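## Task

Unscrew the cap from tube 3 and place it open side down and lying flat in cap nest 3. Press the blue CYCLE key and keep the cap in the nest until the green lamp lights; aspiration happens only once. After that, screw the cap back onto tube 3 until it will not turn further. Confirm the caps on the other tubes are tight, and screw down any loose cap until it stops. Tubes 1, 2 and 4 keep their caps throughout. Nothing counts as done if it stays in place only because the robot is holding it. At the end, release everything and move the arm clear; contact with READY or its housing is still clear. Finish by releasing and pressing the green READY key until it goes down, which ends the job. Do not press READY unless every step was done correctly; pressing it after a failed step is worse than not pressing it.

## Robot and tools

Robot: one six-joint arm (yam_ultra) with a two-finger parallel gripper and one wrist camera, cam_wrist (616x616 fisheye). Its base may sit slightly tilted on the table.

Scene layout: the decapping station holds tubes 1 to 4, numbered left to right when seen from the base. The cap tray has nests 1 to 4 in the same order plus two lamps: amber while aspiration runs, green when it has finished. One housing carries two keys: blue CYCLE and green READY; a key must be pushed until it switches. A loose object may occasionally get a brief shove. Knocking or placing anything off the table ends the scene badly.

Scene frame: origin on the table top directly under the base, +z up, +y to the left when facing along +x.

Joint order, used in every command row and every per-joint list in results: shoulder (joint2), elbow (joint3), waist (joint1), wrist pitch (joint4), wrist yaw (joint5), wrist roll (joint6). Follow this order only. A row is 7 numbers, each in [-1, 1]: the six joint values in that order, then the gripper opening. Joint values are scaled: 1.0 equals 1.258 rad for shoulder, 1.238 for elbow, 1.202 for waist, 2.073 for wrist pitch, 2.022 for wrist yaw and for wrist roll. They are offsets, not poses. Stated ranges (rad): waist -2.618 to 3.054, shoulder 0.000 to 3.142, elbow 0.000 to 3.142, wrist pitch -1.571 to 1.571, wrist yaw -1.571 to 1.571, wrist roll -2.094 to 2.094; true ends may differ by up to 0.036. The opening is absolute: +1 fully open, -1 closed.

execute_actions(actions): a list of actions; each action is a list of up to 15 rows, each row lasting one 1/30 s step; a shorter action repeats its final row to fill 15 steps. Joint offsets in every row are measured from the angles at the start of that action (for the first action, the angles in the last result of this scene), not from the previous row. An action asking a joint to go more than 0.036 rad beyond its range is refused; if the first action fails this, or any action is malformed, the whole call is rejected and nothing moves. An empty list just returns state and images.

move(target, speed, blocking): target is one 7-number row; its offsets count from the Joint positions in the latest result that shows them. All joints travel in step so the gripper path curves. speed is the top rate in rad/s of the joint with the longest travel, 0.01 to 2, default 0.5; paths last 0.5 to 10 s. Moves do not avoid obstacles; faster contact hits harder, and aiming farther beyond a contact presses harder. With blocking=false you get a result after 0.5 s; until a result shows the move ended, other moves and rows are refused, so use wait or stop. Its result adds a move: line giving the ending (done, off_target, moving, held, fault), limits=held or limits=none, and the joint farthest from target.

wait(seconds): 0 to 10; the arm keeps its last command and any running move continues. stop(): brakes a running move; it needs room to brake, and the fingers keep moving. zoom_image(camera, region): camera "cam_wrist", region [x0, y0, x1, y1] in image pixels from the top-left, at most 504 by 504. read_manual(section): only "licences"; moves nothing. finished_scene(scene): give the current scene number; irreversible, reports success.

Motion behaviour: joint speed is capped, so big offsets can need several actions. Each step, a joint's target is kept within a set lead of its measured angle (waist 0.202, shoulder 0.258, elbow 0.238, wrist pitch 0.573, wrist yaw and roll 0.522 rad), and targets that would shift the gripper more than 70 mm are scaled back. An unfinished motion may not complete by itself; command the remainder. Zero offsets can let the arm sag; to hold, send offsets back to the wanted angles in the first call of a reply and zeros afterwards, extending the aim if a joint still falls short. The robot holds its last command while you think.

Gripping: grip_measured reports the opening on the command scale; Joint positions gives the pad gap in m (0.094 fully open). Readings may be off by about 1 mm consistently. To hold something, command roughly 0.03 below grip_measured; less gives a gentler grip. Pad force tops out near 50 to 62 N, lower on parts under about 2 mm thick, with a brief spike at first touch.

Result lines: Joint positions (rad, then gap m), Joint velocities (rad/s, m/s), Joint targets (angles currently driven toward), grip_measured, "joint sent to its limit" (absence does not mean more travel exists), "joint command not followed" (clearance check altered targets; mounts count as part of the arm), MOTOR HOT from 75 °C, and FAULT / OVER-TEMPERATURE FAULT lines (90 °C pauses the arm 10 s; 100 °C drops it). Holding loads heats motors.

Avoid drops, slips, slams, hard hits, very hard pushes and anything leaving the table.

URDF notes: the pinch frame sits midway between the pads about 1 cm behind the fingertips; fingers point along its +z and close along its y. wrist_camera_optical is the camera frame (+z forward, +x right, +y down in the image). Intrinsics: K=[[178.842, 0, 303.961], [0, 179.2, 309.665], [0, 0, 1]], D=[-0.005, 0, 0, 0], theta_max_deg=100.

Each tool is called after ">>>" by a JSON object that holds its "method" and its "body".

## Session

>>> {"method": "execute_actions", "body": {"actions": []}}

Scene clock: 0.00 s.
grip_measured=+1.000
Joint names: [shoulder, elbow, waist, wrist pitch, wrist yaw, wrist roll]
Joint positions: [ 1.323  0.753  1.087 -0.872  0.88   0.942  0.094]
Joint velocities: [ 0.007 -0.002 -0.007  0.037  0.007 -0.022  0.   ]
Joint targets: [1.315 0.763 1.087 -0.872 0.897 0.944]

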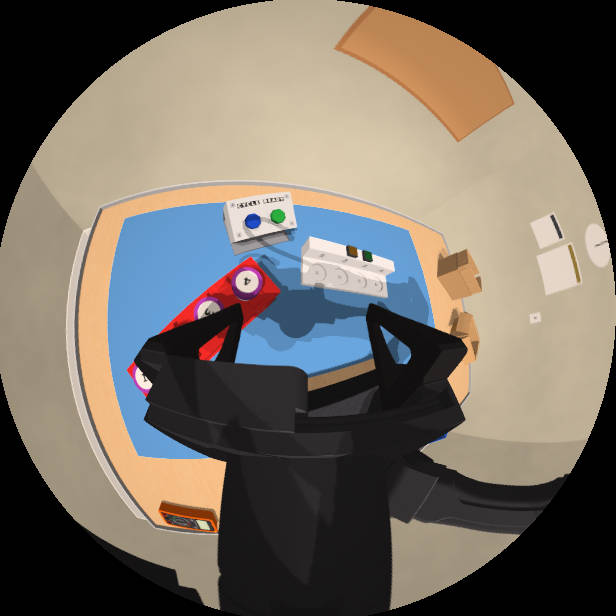

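>>> {"method": "move", "body": {"target": [0,0.4,0,-0.15,-0.44,-0.2,1], "speed": 0.8}}

>>> {"method": "move", "body": {"target": [0.2,0.12,-0.6,-0.07,0,-0.27,1], "speed": 0.8}}

Scene clock: 5.47 s.
grip_measured=+1.000
Joint names: [shoulder, elbow, waist, wrist pitch, wrist yaw, wrist roll]
Joint positions: [ 1.323  1.213  1.087 -1.171 -0.004  0.544  0.094]
Joint velocities: [-0.007  0.002  0.007 -0.051  0.051 -0.007  0.   ]
Joint targets: [1.323 1.248 1.087 -1.183 -0.010 0.538]
move: off_target; limits=none; farthest joint: the elbow, 0.036 radians from its target (0.496 radians at the start)

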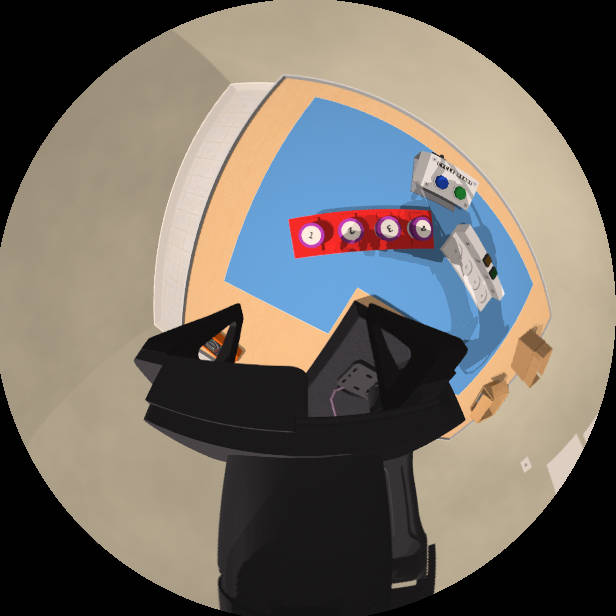

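Scene clock: 7.20 s.
grip_measured=+1.000
Joint names: [shoulder, elbow, waist, wrist pitch, wrist yaw, wrist roll]
Joint positions: [ 1.574  1.322  0.372 -1.304 -0.005  0.003  0.094]
Joint velocities: [-0.007 -0.007 -0.012  0.007 -0.022 -0.051  0.   ]
Joint targets: [1.575 1.361 0.366 -1.316 -0.004 -0.002]
move: off_target; limits=none; farthest joint: the elbow, 0.039 radians from its target (0.149 radians at the start)

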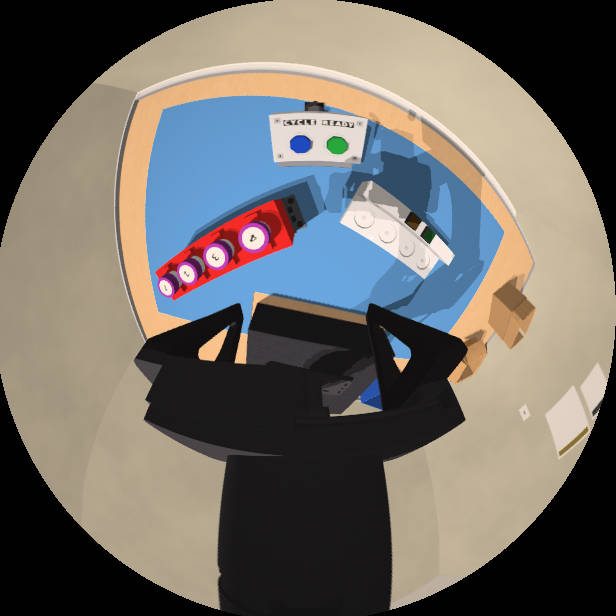

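>>> {"method": "move", "body": {"target": [0.12,0,0.285,0.08,0,0,0.3], "speed": 0.5}}

>>> {"method": "move", "body": {"target": [0,0,0,0,0,0.78,0.3], "speed": 1.5}}

Scene clock: 11.97 s.
grip_measured=+0.302
Joint names: [shoulder, elbow, waist, wrist pitch, wrist yaw, wrist roll]
Joint positions: [ 1.726  1.322  0.709 -1.156 -0.004  0.003  0.061]
Joint velocities: [ 0.002 -0.002  0.007 -0.022 -0.022  0.022  0.   ]
Joint targets: [1.724 1.322 0.714 -1.138 -0.005 0.003]
move: done; limits=none; farthest joint: the wrist pitch, 0.018 radians from its target (0.166 radians at the start)

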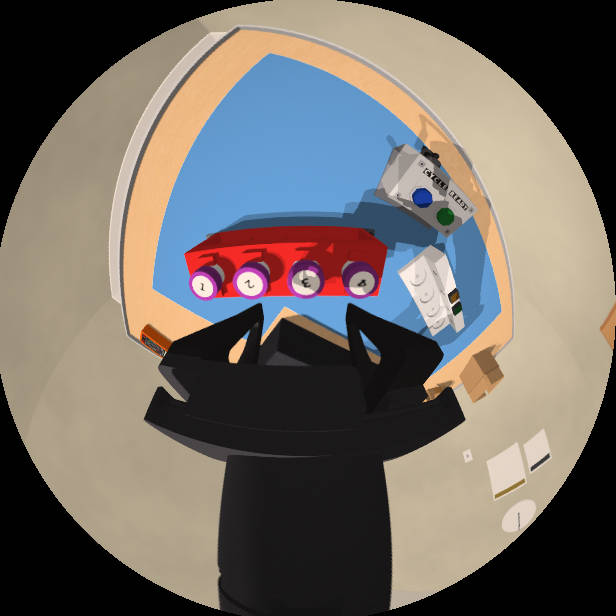

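Scene clock: 14.10 s.
grip_measured=+0.302
Joint names: [shoulder, elbow, waist, wrist pitch, wrist yaw, wrist roll]
Joint positions: [ 1.726  1.322  0.709 -1.156 -0.004  1.575  0.061]
Joint velocities: [-0.002  0.007  0.002 -0.125  0.037 -0.051  0.001]
Joint targets: [1.726 1.322 0.709 -1.156 -0.004 1.580]
move: done; limits=none; farthest joint: the wrist roll, 0.006 radians from its target (1.577 radians at the start)

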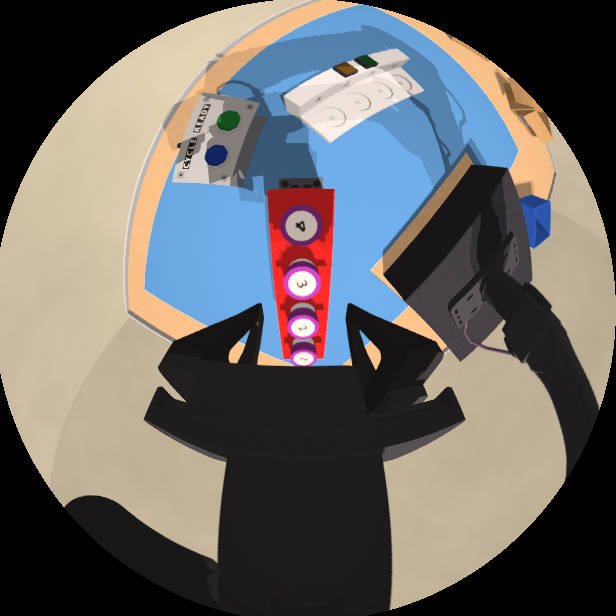

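>>> {"method": "move", "body": {"target": [0.048,-0.124,-0.012,0.103,0,0,0.3], "speed": 0.2}}

>>> {"method": "move", "body": {"target": [0,0,0,0,0,0.22,-0.13], "speed": 1}}

Scene clock: 19.37 s.
grip_measured=+0.302
Joint names: [shoulder, elbow, waist, wrist pitch, wrist yaw, wrist roll]
Joint positions: [ 1.784  1.184  0.709 -0.953 -0.004  1.575  0.061]
Joint velocities: [ 0.002  0.002 -0.007  0.007 -0.037  0.022  0.001]
Joint targets: [1.787 1.169 0.695 -0.942 -0.004 1.574]
move: done; limits=none; farthest joint: the waist, 0.015 radians from its target (0.015 radians at the start)

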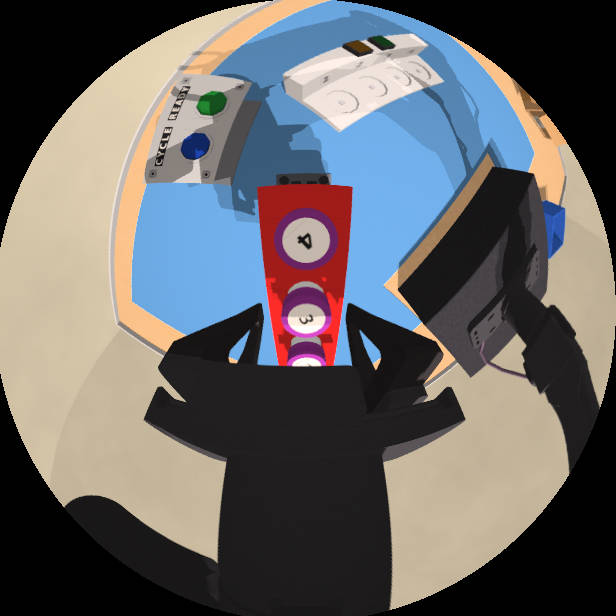

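Scene clock: 20.77 s.
grip_measured=-0.128
Joint names: [shoulder, elbow, waist, wrist pitch, wrist yaw, wrist roll]
Joint positions: [ 1.784  1.184  0.709 -0.953 -0.004  2.014  0.041]
Joint velocities: [-0.017 -0.022  0.007 -0.022 -0.037  0.051  0.001]
Joint targets: [1.784 1.184 0.709 -0.953 -0.004 2.020]
move: done; limits=none; farthest joint: the wrist roll, 0.005 radians from its target (0.445 radians at the start)

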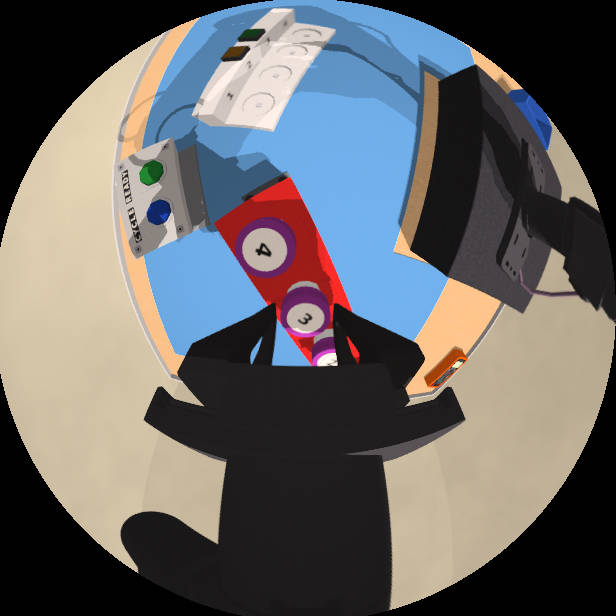

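>>> {"method": "move", "body": {"target": [0,0,-0.013,-0.012,0,0,-0.13], "speed": 0.1}}

>>> {"method": "move", "body": {"target": [0,0,0,0,0,0,-0.35]}}

>>> {"method": "move", "body": {"target": [-0.015,0.015,0,0,0,-1,-0.35], "speed": 1}}

>>> {"method": "move", "body": {"target": [-0.015,0.015,0,0,0,-1,-0.35], "speed": 1}}

>>> {"method": "move", "body": {"target": [0,0,0,0,0,0,-0.13]}}

>>> {"method": "move", "body": {"target": [0,0,0,0,0,1,-0.13], "speed": 1.5}}

Scene clock: 28.67 s.
grip_measured=-0.128
Joint names: [shoulder, elbow, waist, wrist pitch, wrist yaw, wrist roll]
Joint positions: [ 1.784  1.184  0.709 -0.955 -0.004  2.015  0.041]
Joint velocities: [ 0.007  0.002 -0.007 -0.066 -0.037 -0.037 -0.   ]
Joint targets: [1.784 1.184 0.694 -0.978 -0.004 2.014]
move: off_target; limits=none; farthest joint: the wrist pitch, 0.023 radians from its target (0.025 radians at the start)

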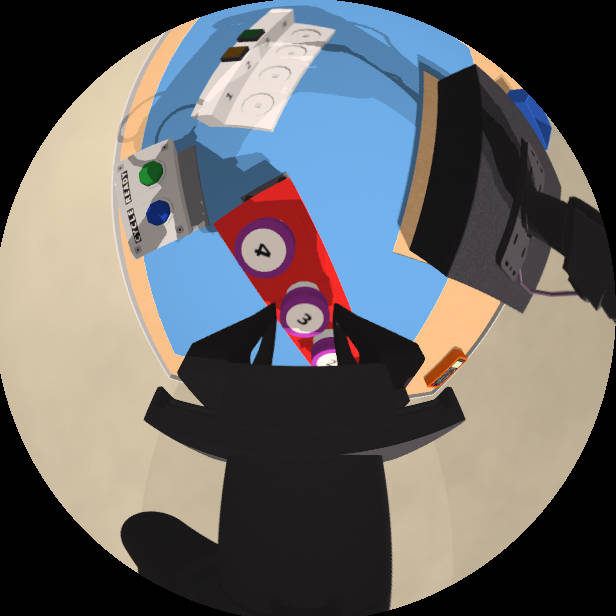

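Scene clock: 29.17 s.
grip_measured=-0.315
Joint names: [shoulder, elbow, waist, wrist pitch, wrist yaw, wrist roll]
Joint positions: [ 1.784  1.184  0.709 -0.955 -0.004  2.015  0.032]
Joint velocities: [-0.012 -0.002  0.002 -0.022 -0.007 -0.081  0.   ]
Joint targets: [1.784 1.184 0.709 -0.955 -0.004 2.015]
move: done; limits=none; farthest joint: the waist, 0.000 radians from its target (0.000 radians at the start)

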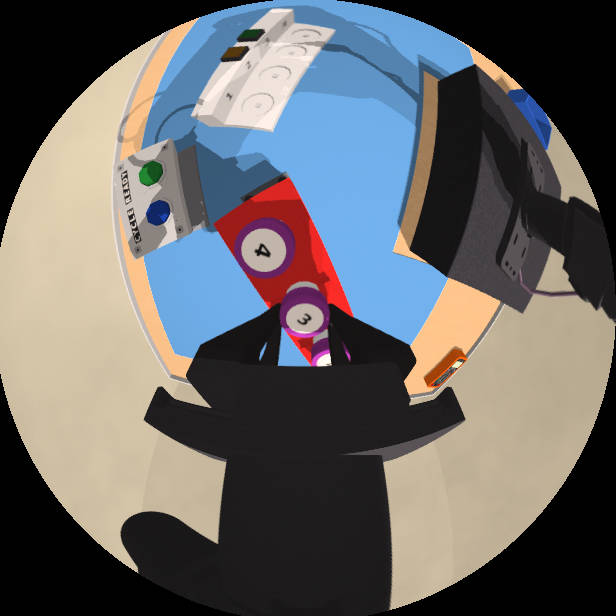

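Scene clock: 32.13 s.
grip_measured=-0.315
Joint names: [shoulder, elbow, waist, wrist pitch, wrist yaw, wrist roll]
Joint positions: [ 1.783  1.184  0.709 -0.963  0.002  0.003  0.032]
Joint velocities: [ 0.022  0.012 -0.002 -0.037 -0.066  0.066  0.   ]
Joint targets: [1.766 1.202 0.709 -0.955 -0.004 -0.007]
move: done; limits=none; farthest joint: the elbow, 0.019 radians from its target (0.019 radians at the start)

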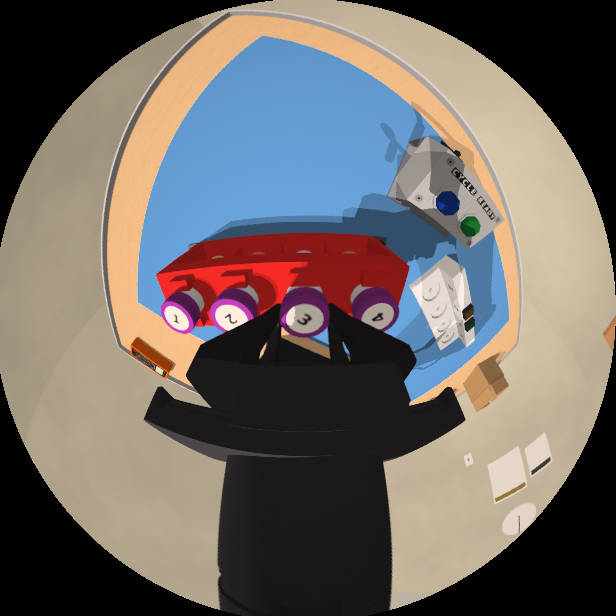

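Scene clock: 35.10 s.
grip_measured=-0.316
Joint names: [shoulder, elbow, waist, wrist pitch, wrist yaw, wrist roll]
Joint positions: [ 1.779  1.184  0.709 -0.958  0.007 -1.991  0.032]
Joint velocities: [-0.007 -0.002  0.002 -0.066  0.066 -0.139  0.001]
Joint targets: [1.764 1.202 0.709 -0.963 0.002 -2.020]
move: off_target; limits=none; farthest joint: the wrist roll, 0.028 radians from its target (2.022 radians at the start)

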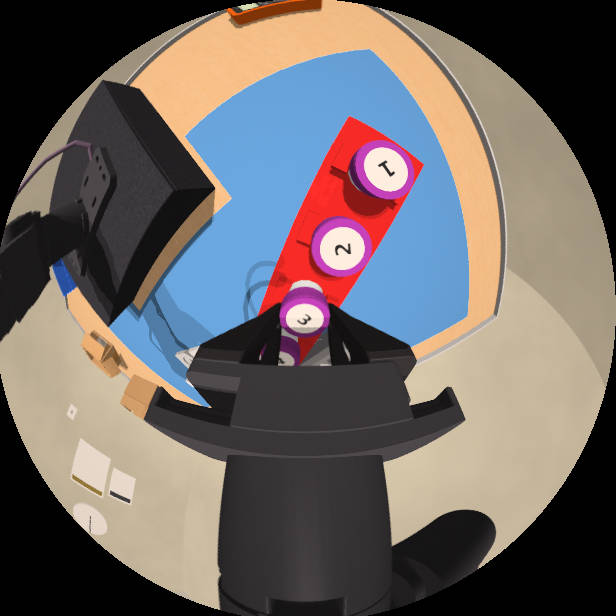

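Scene clock: 35.60 s.
grip_measured=-0.132
Joint names: [shoulder, elbow, waist, wrist pitch, wrist yaw, wrist roll]
Joint positions: [ 1.779  1.184  0.709 -0.958  0.008 -1.99   0.041]
Joint velocities: [ 0.002  0.002 -0.007  0.022  0.007  0.095 -0.   ]
Joint targets: [1.779 1.184 0.709 -0.958 0.007 -1.991]
move: done; limits=none; farthest joint: the wrist yaw, 0.001 radians from its target (0.000 radians at the start)

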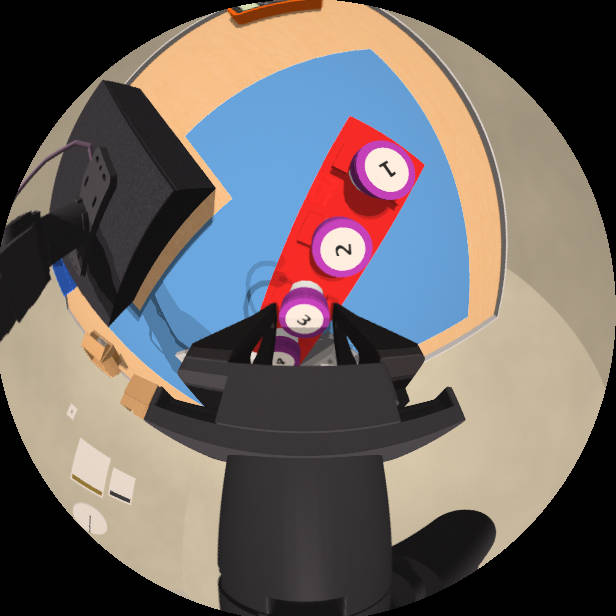

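Scene clock: 38.03 s.
grip_measured=-0.132
Joint names: [shoulder, elbow, waist, wrist pitch, wrist yaw, wrist roll]
Joint positions: [ 1.779  1.184  0.709 -0.958  0.008  0.027  0.041]
Joint velocities: [-0.007  0.002  0.002 -0.066 -0.007  0.007 -0.   ]
Joint targets: [1.779 1.184 0.709 -0.958 0.008 0.032]
move: done; limits=none; farthest joint: the wrist roll, 0.005 radians from its target (2.022 radians at the start)

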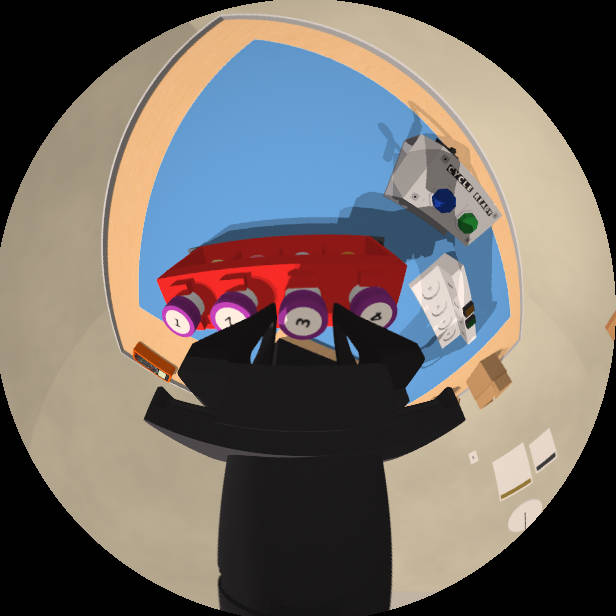

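>>> {"method": "move", "body": {"target": [0,0,0,0,-0.006,0,-0.35]}}

>>> {"method": "move", "body": {"target": [0,0,0,0,0,0,-0.13]}}

>>> {"method": "move", "body": {"target": [0,0,0,0,0,0.99,-0.13], "speed": 1.5}}

>>> {"method": "move", "body": {"target": [0,0,0,0,0,0,-0.35]}}

>>> {"method": "move", "body": {"target": [-0.017,0.02,0,0,0,-1,-0.35], "speed": 1}}

>>> {"method": "move", "body": {"target": [-0.017,0.02,0,0,0,-1,-0.35], "speed": 1}}

>>> {"method": "move", "body": {"target": [-0.033,0.02,0,0,0,0,-0.35], "speed": 0.05}}

Scene clock: 44.90 s.
grip_measured=-0.314
Joint names: [shoulder, elbow, waist, wrist pitch, wrist yaw, wrist roll]
Joint positions: [ 1.779  1.184  0.709 -0.958  0.003  0.027  0.032]
Joint velocities: [ 0.012 -0.012  0.012 -0.037  0.007  0.022 -0.001]
Joint targets: [1.779 1.184 0.709 -0.958 -0.004 0.026]
move: done; limits=none; farthest joint: the wrist yaw, 0.007 radians from its target (0.012 radians at the start)

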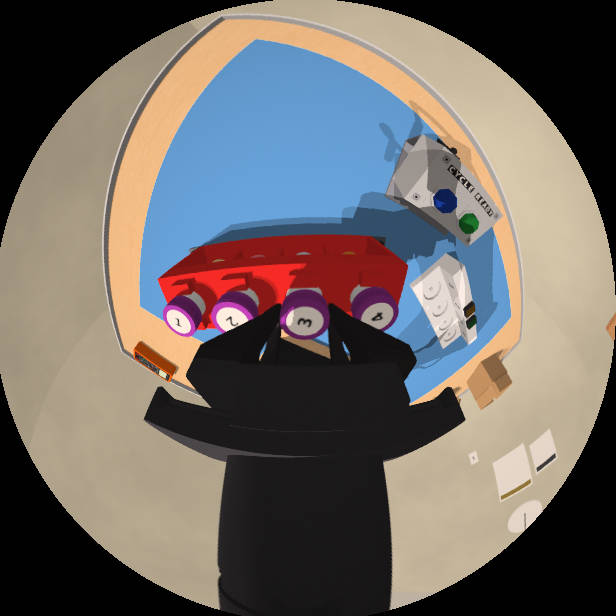

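Scene clock: 45.40 s.
grip_measured=-0.132
Joint names: [shoulder, elbow, waist, wrist pitch, wrist yaw, wrist roll]
Joint positions: [ 1.779  1.184  0.709 -0.958  0.003  0.027  0.041]
Joint velocities: [-0.012 -0.012 -0.007 -0.037 -0.066  0.007  0.001]
Joint targets: [1.779 1.184 0.709 -0.958 0.003 0.027]
move: done; limits=none; farthest joint: the waist, 0.000 radians from its target (0.000 radians at the start)

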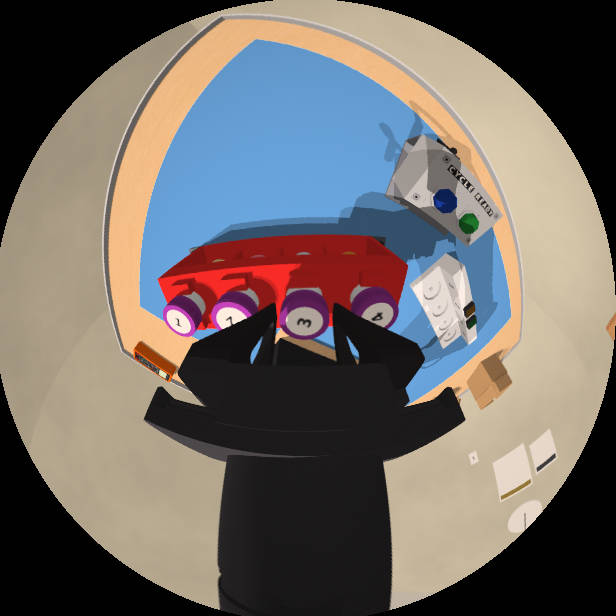

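Scene clock: 47.83 s.
grip_measured=-0.132
Joint names: [shoulder, elbow, waist, wrist pitch, wrist yaw, wrist roll]
Joint positions: [ 1.779  1.184  0.709 -0.958  0.003  2.023  0.041]
Joint velocities: [-0.012 -0.012 -0.002 -0.051 -0.066 -0.037  0.   ]
Joint targets: [1.779 1.184 0.709 -0.958 0.003 2.029]
move: done; limits=none; farthest joint: the wrist roll, 0.006 radians from its target (2.002 radians at the start)

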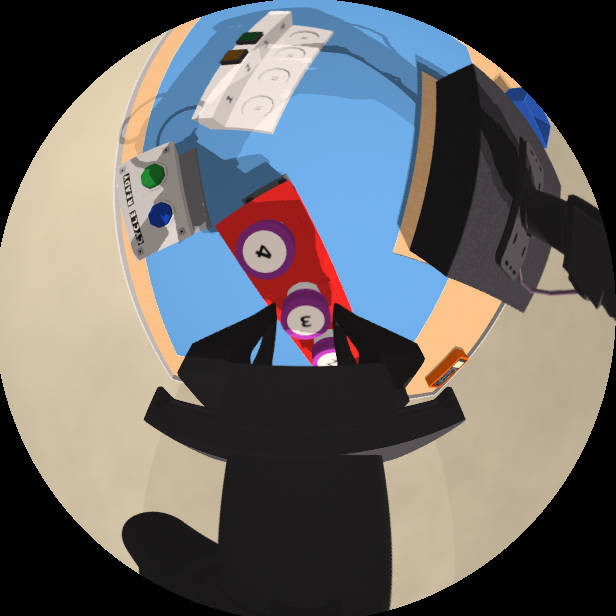

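Scene clock: 48.33 s.
grip_measured=-0.316
Joint names: [shoulder, elbow, waist, wrist pitch, wrist yaw, wrist roll]
Joint positions: [ 1.779  1.184  0.709 -0.959  0.002  2.023  0.032]
Joint velocities: [ 0.012  0.002  0.002  0.037  0.022 -0.095 -0.   ]
Joint targets: [1.779 1.184 0.709 -0.958 0.003 2.023]
move: done; limits=none; farthest joint: the wrist pitch, 0.001 radians from its target (0.000 radians at the start)

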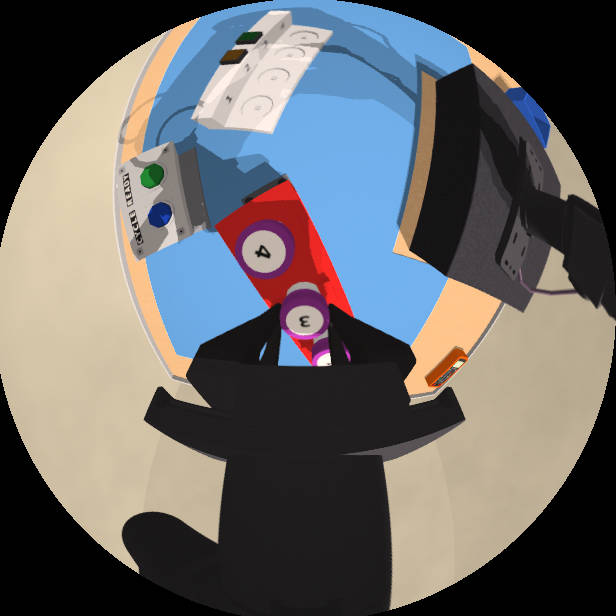

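Scene clock: 51.30 s.
grip_measured=-0.316
Joint names: [shoulder, elbow, waist, wrist pitch, wrist yaw, wrist roll]
Joint positions: [ 1.778  1.184  0.709 -0.961  0.001  0.008  0.032]
Joint velocities: [-0.002 -0.012 -0.002 -0.022 -0.022 -0.022 -0.   ]
Joint targets: [1.758 1.208 0.709 -0.959 0.002 0.001]
move: off_target; limits=none; farthest joint: the elbow, 0.025 radians from its target (0.025 radians at the start)

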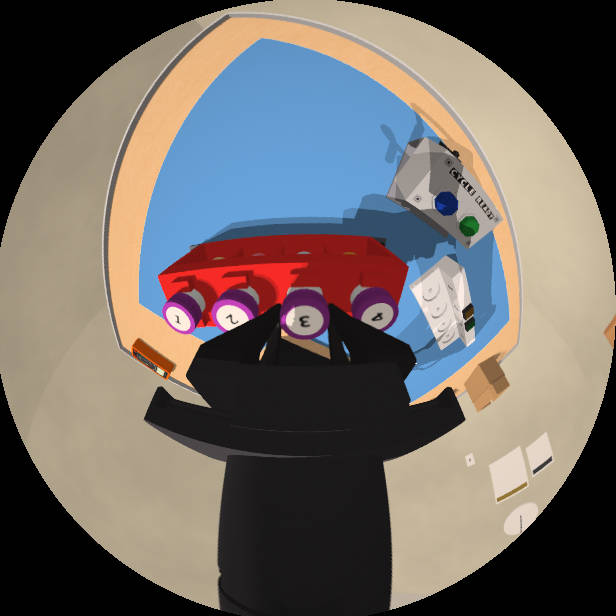

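Scene clock: 54.27 s.
grip_measured=-0.317
Joint names: [shoulder, elbow, waist, wrist pitch, wrist yaw, wrist roll]
Joint positions: [ 1.777  1.184  0.709 -0.961  0.002 -2.007  0.032]
Joint velocities: [-0.007  0.007 -0.007 -0.007  0.095  0.007 -0.001]
Joint targets: [1.757 1.208 0.709 -0.960 0.001 -2.014]
move: off_target; limits=none; farthest joint: the elbow, 0.025 radians from its target (0.025 radians at the start)

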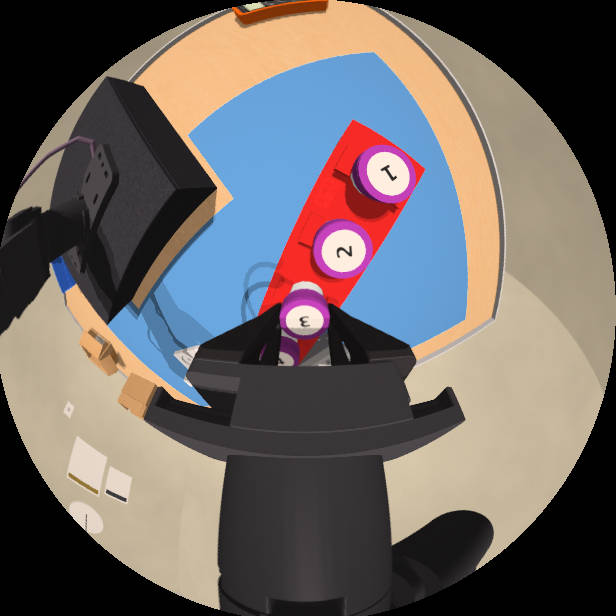

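Scene clock: 55.40 s.
grip_measured=-0.317
Joint names: [shoulder, elbow, waist, wrist pitch, wrist yaw, wrist roll]
Joint positions: [ 1.762  1.184  0.709 -0.963  0.002 -2.007  0.032]
Joint velocities: [ 0.017 -0.012 -0.007  0.037  0.007  0.022  0.   ]
Joint targets: [1.735 1.208 0.709 -0.962 0.002 -2.007]
move: off_target; limits=none; farthest joint: the shoulder, 0.026 radians from its target (0.041 radians at the start)

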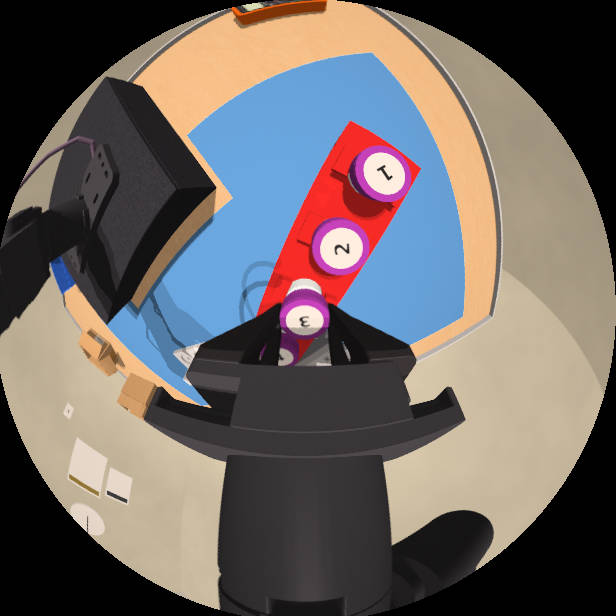

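>>> {"method": "move", "body": {"target": [-0.13,0,0,-0.033,0,0,-0.35], "speed": 0.2}}

>>> {"method": "move", "body": {"target": [0,0.1,-0.81,-0.05,0,0.995,-0.35], "speed": 1.3}}

Scene clock: 59.83 s.
grip_measured=-0.317
Joint names: [shoulder, elbow, waist, wrist pitch, wrist yaw, wrist roll]
Joint positions: [ 1.62   1.184  0.709 -1.009  0.002 -2.007  0.032]
Joint velocities: [-0.012 -0.002 -0.002 -0.022 -0.051  0.037 -0.   ]
Joint targets: [1.598 1.184 0.709 -1.031 0.002 -2.007]
move: off_target; limits=none; farthest joint: the wrist pitch, 0.022 radians from its target (0.069 radians at the start)

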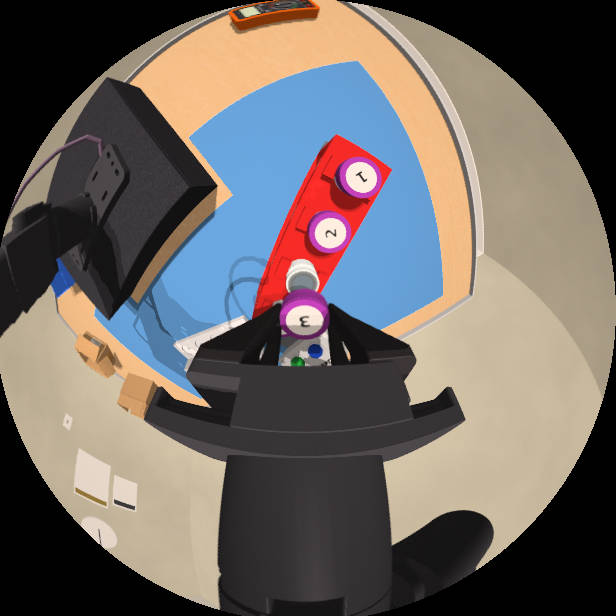

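Scene clock: 62.40 s.
grip_measured=-0.316
Joint names: [shoulder, elbow, waist, wrist pitch, wrist yaw, wrist roll]
Joint positions: [ 1.62   1.268 -0.256 -1.101  0.005 -0.001  0.032]
Joint velocities: [ 0.007 -0.002 -0.022 -0.051 -0.022 -0.022 -0.001]
Joint targets: [1.620 1.307 -0.264 -1.113 0.002 0.005]
move: off_target; limits=none; farthest joint: the elbow, 0.040 radians from its target (0.124 radians at the start)

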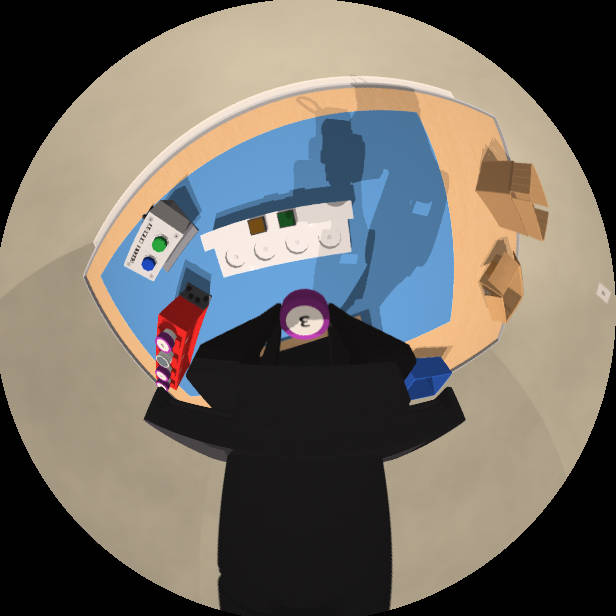

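>>> {"method": "move", "body": {"target": [0.25,-0.052,0.038,0.13,0,-0.78,-0.35], "speed": 1}}

>>> {"method": "move", "body": {"target": [0,0,0,0,0,0.78,-0.35], "speed": 1.5}}

Scene clock: 69.50 s.
grip_measured=-0.316
Joint names: [shoulder, elbow, waist, wrist pitch, wrist yaw, wrist roll]
Joint positions: [ 1.934  1.219 -0.222 -0.843  0.005 -1.572  0.032]
Joint velocities: [-0.007  0.012  0.002  0.066  0.022 -0.066  0.001]
Joint targets: [1.934 1.204 -0.210 -0.832 0.005 -1.578]
move: done; limits=none; farthest joint: the elbow, 0.015 radians from its target (0.065 radians at the start)

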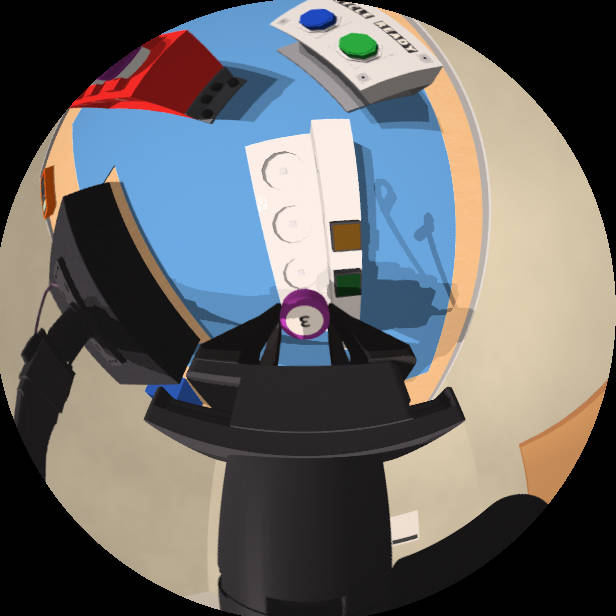

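Scene clock: 71.63 s.
grip_measured=-0.316
Joint names: [shoulder, elbow, waist, wrist pitch, wrist yaw, wrist roll]
Joint positions: [ 1.934  1.219 -0.222 -0.843  0.005 -0.001  0.032]
Joint velocities: [ 0.007 -0.012 -0.012  0.037  0.007 -0.022 -0.   ]
Joint targets: [1.934 1.219 -0.222 -0.843 0.005 0.005]
move: done; limits=none; farthest joint: the wrist roll, 0.006 radians from its target (1.577 radians at the start)

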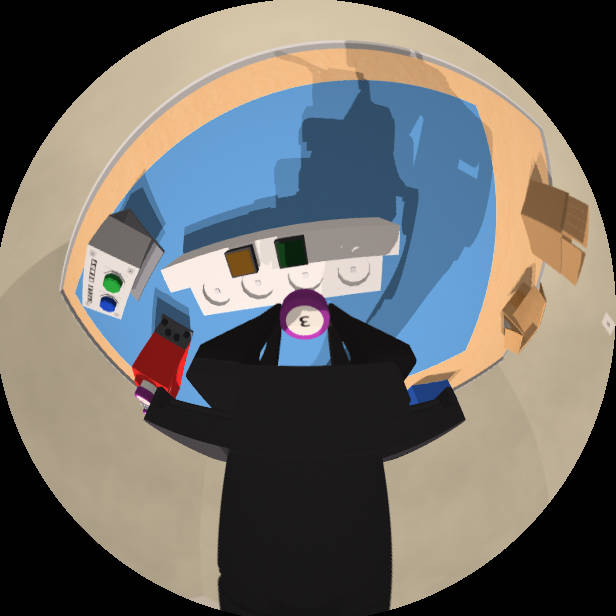

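>>> {"method": "move", "body": {"target": [0.068,-0.085,0,0.092,0,-0.08,-0.35], "speed": 0.2}}

>>> {"method": "zoom_image", "body": {"camera": "cam_wrist", "region": [200,220,420,360]}}

Scene clock: 76.97 s.
grip_measured=-0.316
Joint names: [shoulder, elbow, waist, wrist pitch, wrist yaw, wrist roll]
Joint positions: [ 2.019  1.129 -0.222 -0.67   0.005 -0.157  0.032]
Joint velocities: [-0.012 -0.002  0.012  0.022  0.037 -0.051 -0.   ]
Joint targets: [2.020 1.114 -0.222 -0.652 0.005 -0.163]
move: done; limits=none; farthest joint: the wrist pitch, 0.017 radians from its target (0.191 radians at the start)

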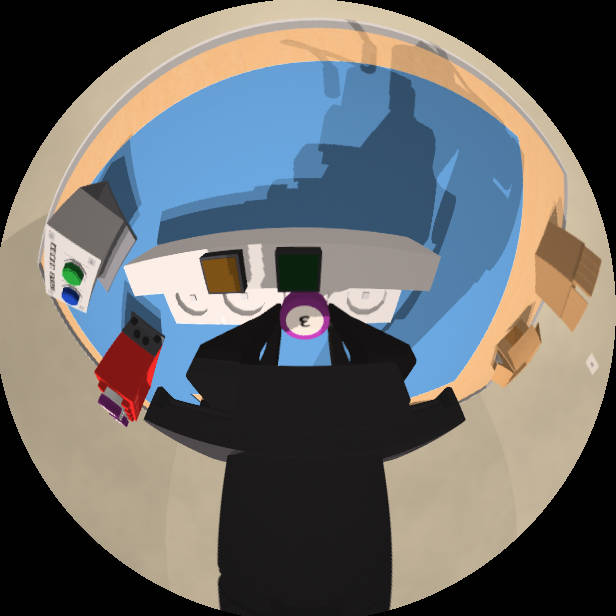

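Region (200, 220, 420, 360) of cam_wrist's 616x616 image, scaled by 2.291, with more detail than that image has; it fills the top 321 rows of this view, and the rest is white.

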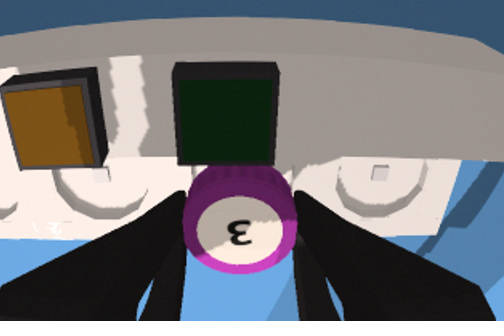

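>>> {"method": "move", "body": {"target": [0.035,-0.029,0,0.04,0,0,-0.35], "speed": 0.06}}

Scene clock: 82.27 s.
grip_measured=-0.316
Joint names: [shoulder, elbow, waist, wrist pitch, wrist yaw, wrist roll]
Joint positions: [ 2.058  1.112 -0.222 -0.609  0.005 -0.158  0.032]
Joint velocities: [-0.017 -0.017  0.002 -0.051  0.037 -0.007 -0.   ]
Joint targets: [2.064 1.094 -0.222 -0.587 0.005 -0.157]
move: off_target; limits=none; farthest joint: the wrist pitch, 0.022 radians from its target (0.082 radians at the start)

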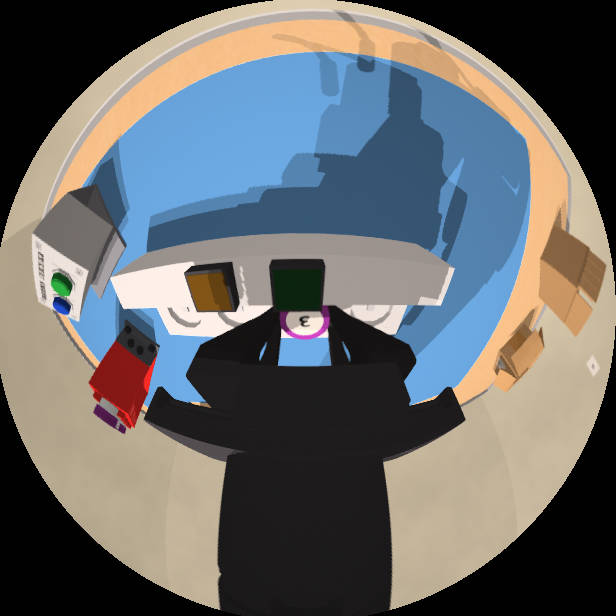

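>>> {"method": "move", "body": {"target": [0.012,0,0,0.008,0,0,-0.35], "speed": 0.05}}

>>> {"method": "move", "body": {"target": [0,0,0,0,0,0,0]}}

>>> {"method": "move", "body": {"target": [-0.12,0.115,0,-0.12,0,0,0], "speed": 0.3}}

>>> {"method": "move", "body": {"target": [-0.05,0.1,0,-0.07,0,-0.7,0], "speed": 1.2}}

>>> {"method": "zoom_image", "body": {"camera": "cam_wrist", "region": [230,180,390,340]}}

Scene clock: 86.57 s.
grip_measured=-0.316
Joint names: [shoulder, elbow, waist, wrist pitch, wrist yaw, wrist roll]
Joint positions: [ 2.058  1.112 -0.222 -0.609  0.005 -0.158  0.032]
Joint velocities: [ 0.002  0.017  0.002 -0.037  0.022 -0.037  0.001]
Joint targets: [2.073 1.112 -0.222 -0.592 0.005 -0.158]
move: done; limits=none; farthest joint: the wrist pitch, 0.016 radians from its target (0.016 radians at the start)

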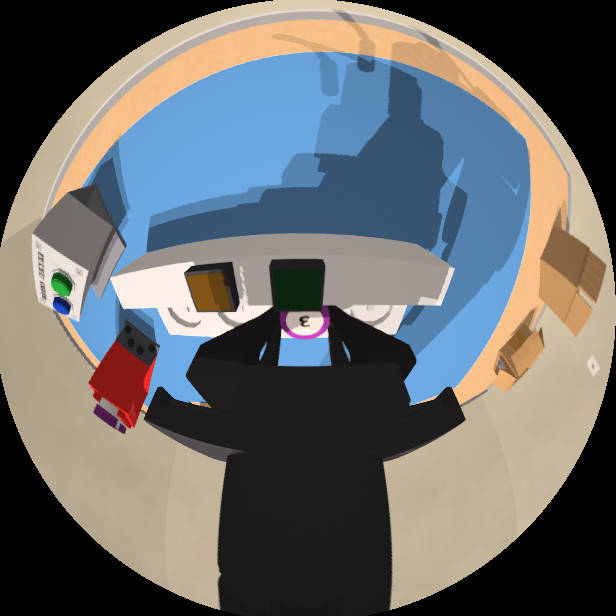

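Scene clock: 87.07 s.
grip_measured=-0.002
Joint names: [shoulder, elbow, waist, wrist pitch, wrist yaw, wrist roll]
Joint positions: [ 2.058  1.112 -0.222 -0.609  0.005 -0.158  0.047]
Joint velocities: [ 0.007 -0.002  0.007 -0.081  0.007  0.022  0.001]
Joint targets: [2.058 1.112 -0.222 -0.609 0.005 -0.158]
move: done; limits=none; farthest joint: the waist, 0.000 radians from its target (0.000 radians at the start)

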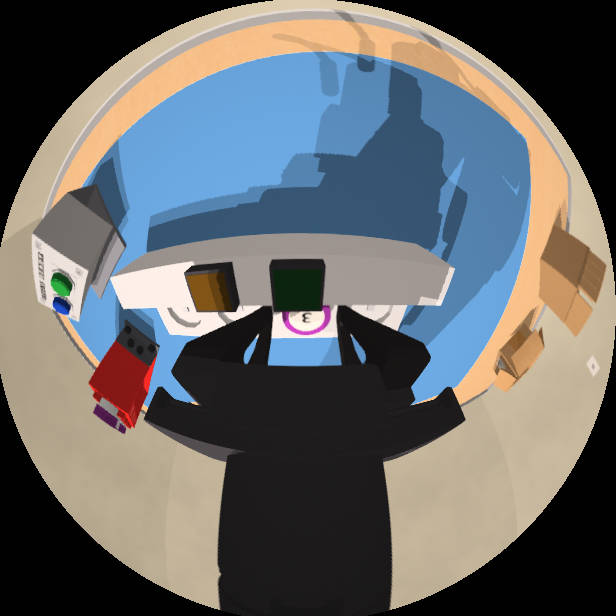

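Scene clock: 88.60 s.
grip_measured=-0.002
Joint names: [shoulder, elbow, waist, wrist pitch, wrist yaw, wrist roll]
Joint positions: [ 1.93   1.22  -0.222 -0.845  0.005 -0.158  0.047]
Joint velocities: [-0.017  0.012 -0.007 -0.007  0.007  0.022 -0.   ]
Joint targets: [1.907 1.254 -0.222 -0.857 0.005 -0.158]
move: off_target; limits=none; farthest joint: the elbow, 0.034 radians from its target (0.143 radians at the start)

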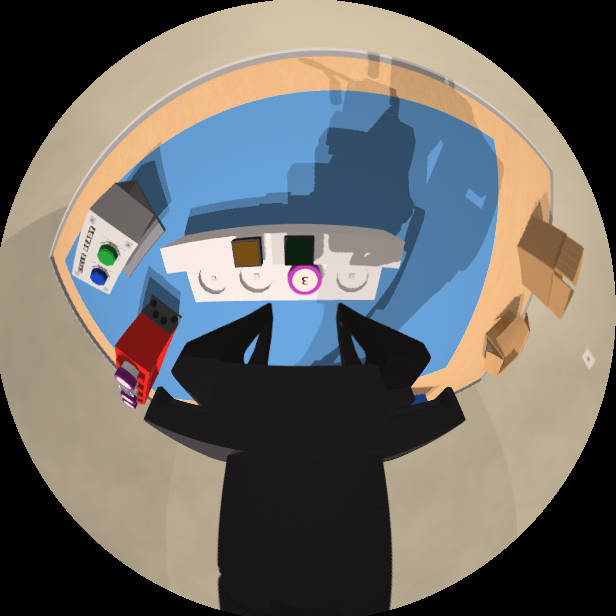

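Scene clock: 90.77 s.
grip_measured=-0.002
Joint names: [shoulder, elbow, waist, wrist pitch, wrist yaw, wrist roll]
Joint positions: [ 1.893  1.308 -0.222 -0.971  0.005 -1.568  0.047]
Joint velocities: [-0.022 -0.007  0.007  0.007  0.037 -0.037  0.001]
Joint targets: [1.867 1.344 -0.222 -0.990 0.005 -1.573]
move: off_target; limits=none; farthest joint: the elbow, 0.036 radians from its target (0.124 radians at the start)

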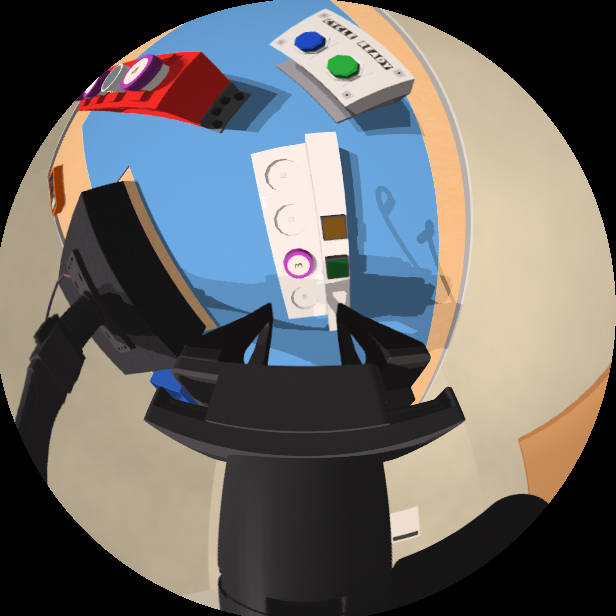

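Region (230, 180, 390, 340) of cam_wrist's 616x616 image, scaled by 3.150, with more detail than that image has.

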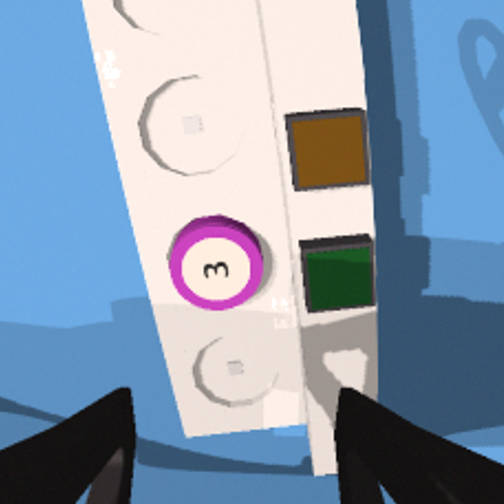

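>>> {"method": "move", "body": {"target": [0.16,0.44,0.51,-0.14,0,0.778,-1], "speed": 1}}

>>> {"method": "move", "body": {"target": [0.095,0,0,0.047,0,0,-1], "speed": 0.2}}

Scene clock: 96.77 s.
grip_measured=-0.997
Joint names: [shoulder, elbow, waist, wrist pitch, wrist yaw, wrist roll]
Joint positions: [ 2.092  1.815  0.389 -1.249  0.008 -0.     0.   ]
Joint velocities: [ 0.022 -0.002 -0.002 -0.11   0.037 -0.007 -0.   ]
Joint targets: [2.095 1.853 0.391 -1.261 0.005 0.005]
move: off_target; limits=none; farthest joint: the elbow, 0.038 radians from its target (0.545 radians at the start)

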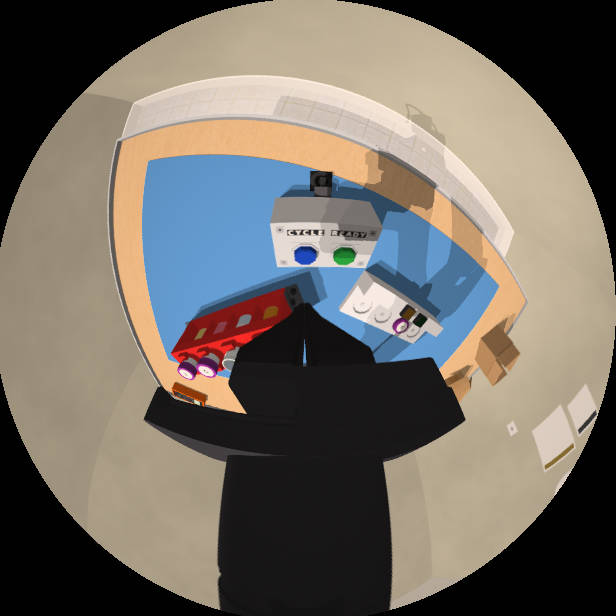

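Scene clock: 97.93 s.
grip_measured=-0.997
Joint names: [shoulder, elbow, waist, wrist pitch, wrist yaw, wrist roll]
Joint positions: [ 2.217  1.815  0.389 -1.17   0.008 -0.     0.   ]
Joint velocities: [ 0.007 -0.002 -0.007 -0.022 -0.022  0.007  0.   ]
Joint targets: [2.211 1.815 0.389 -1.152 0.008 -0.000]
move: done; limits=none; farthest joint: the wrist pitch, 0.018 radians from its target (0.098 radians at the start)

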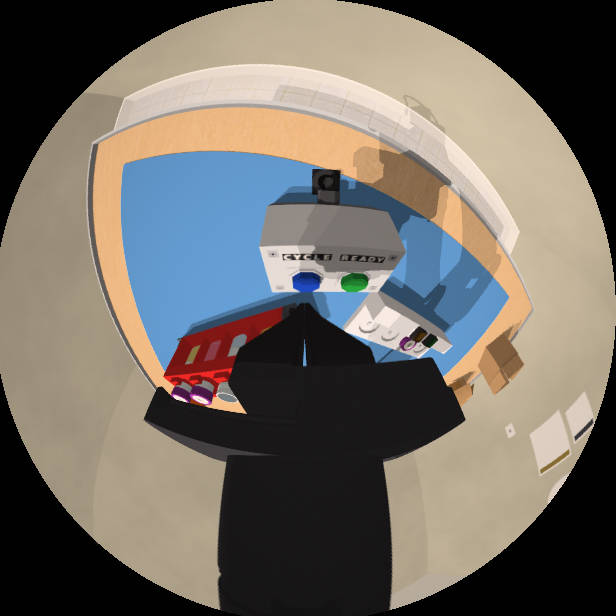

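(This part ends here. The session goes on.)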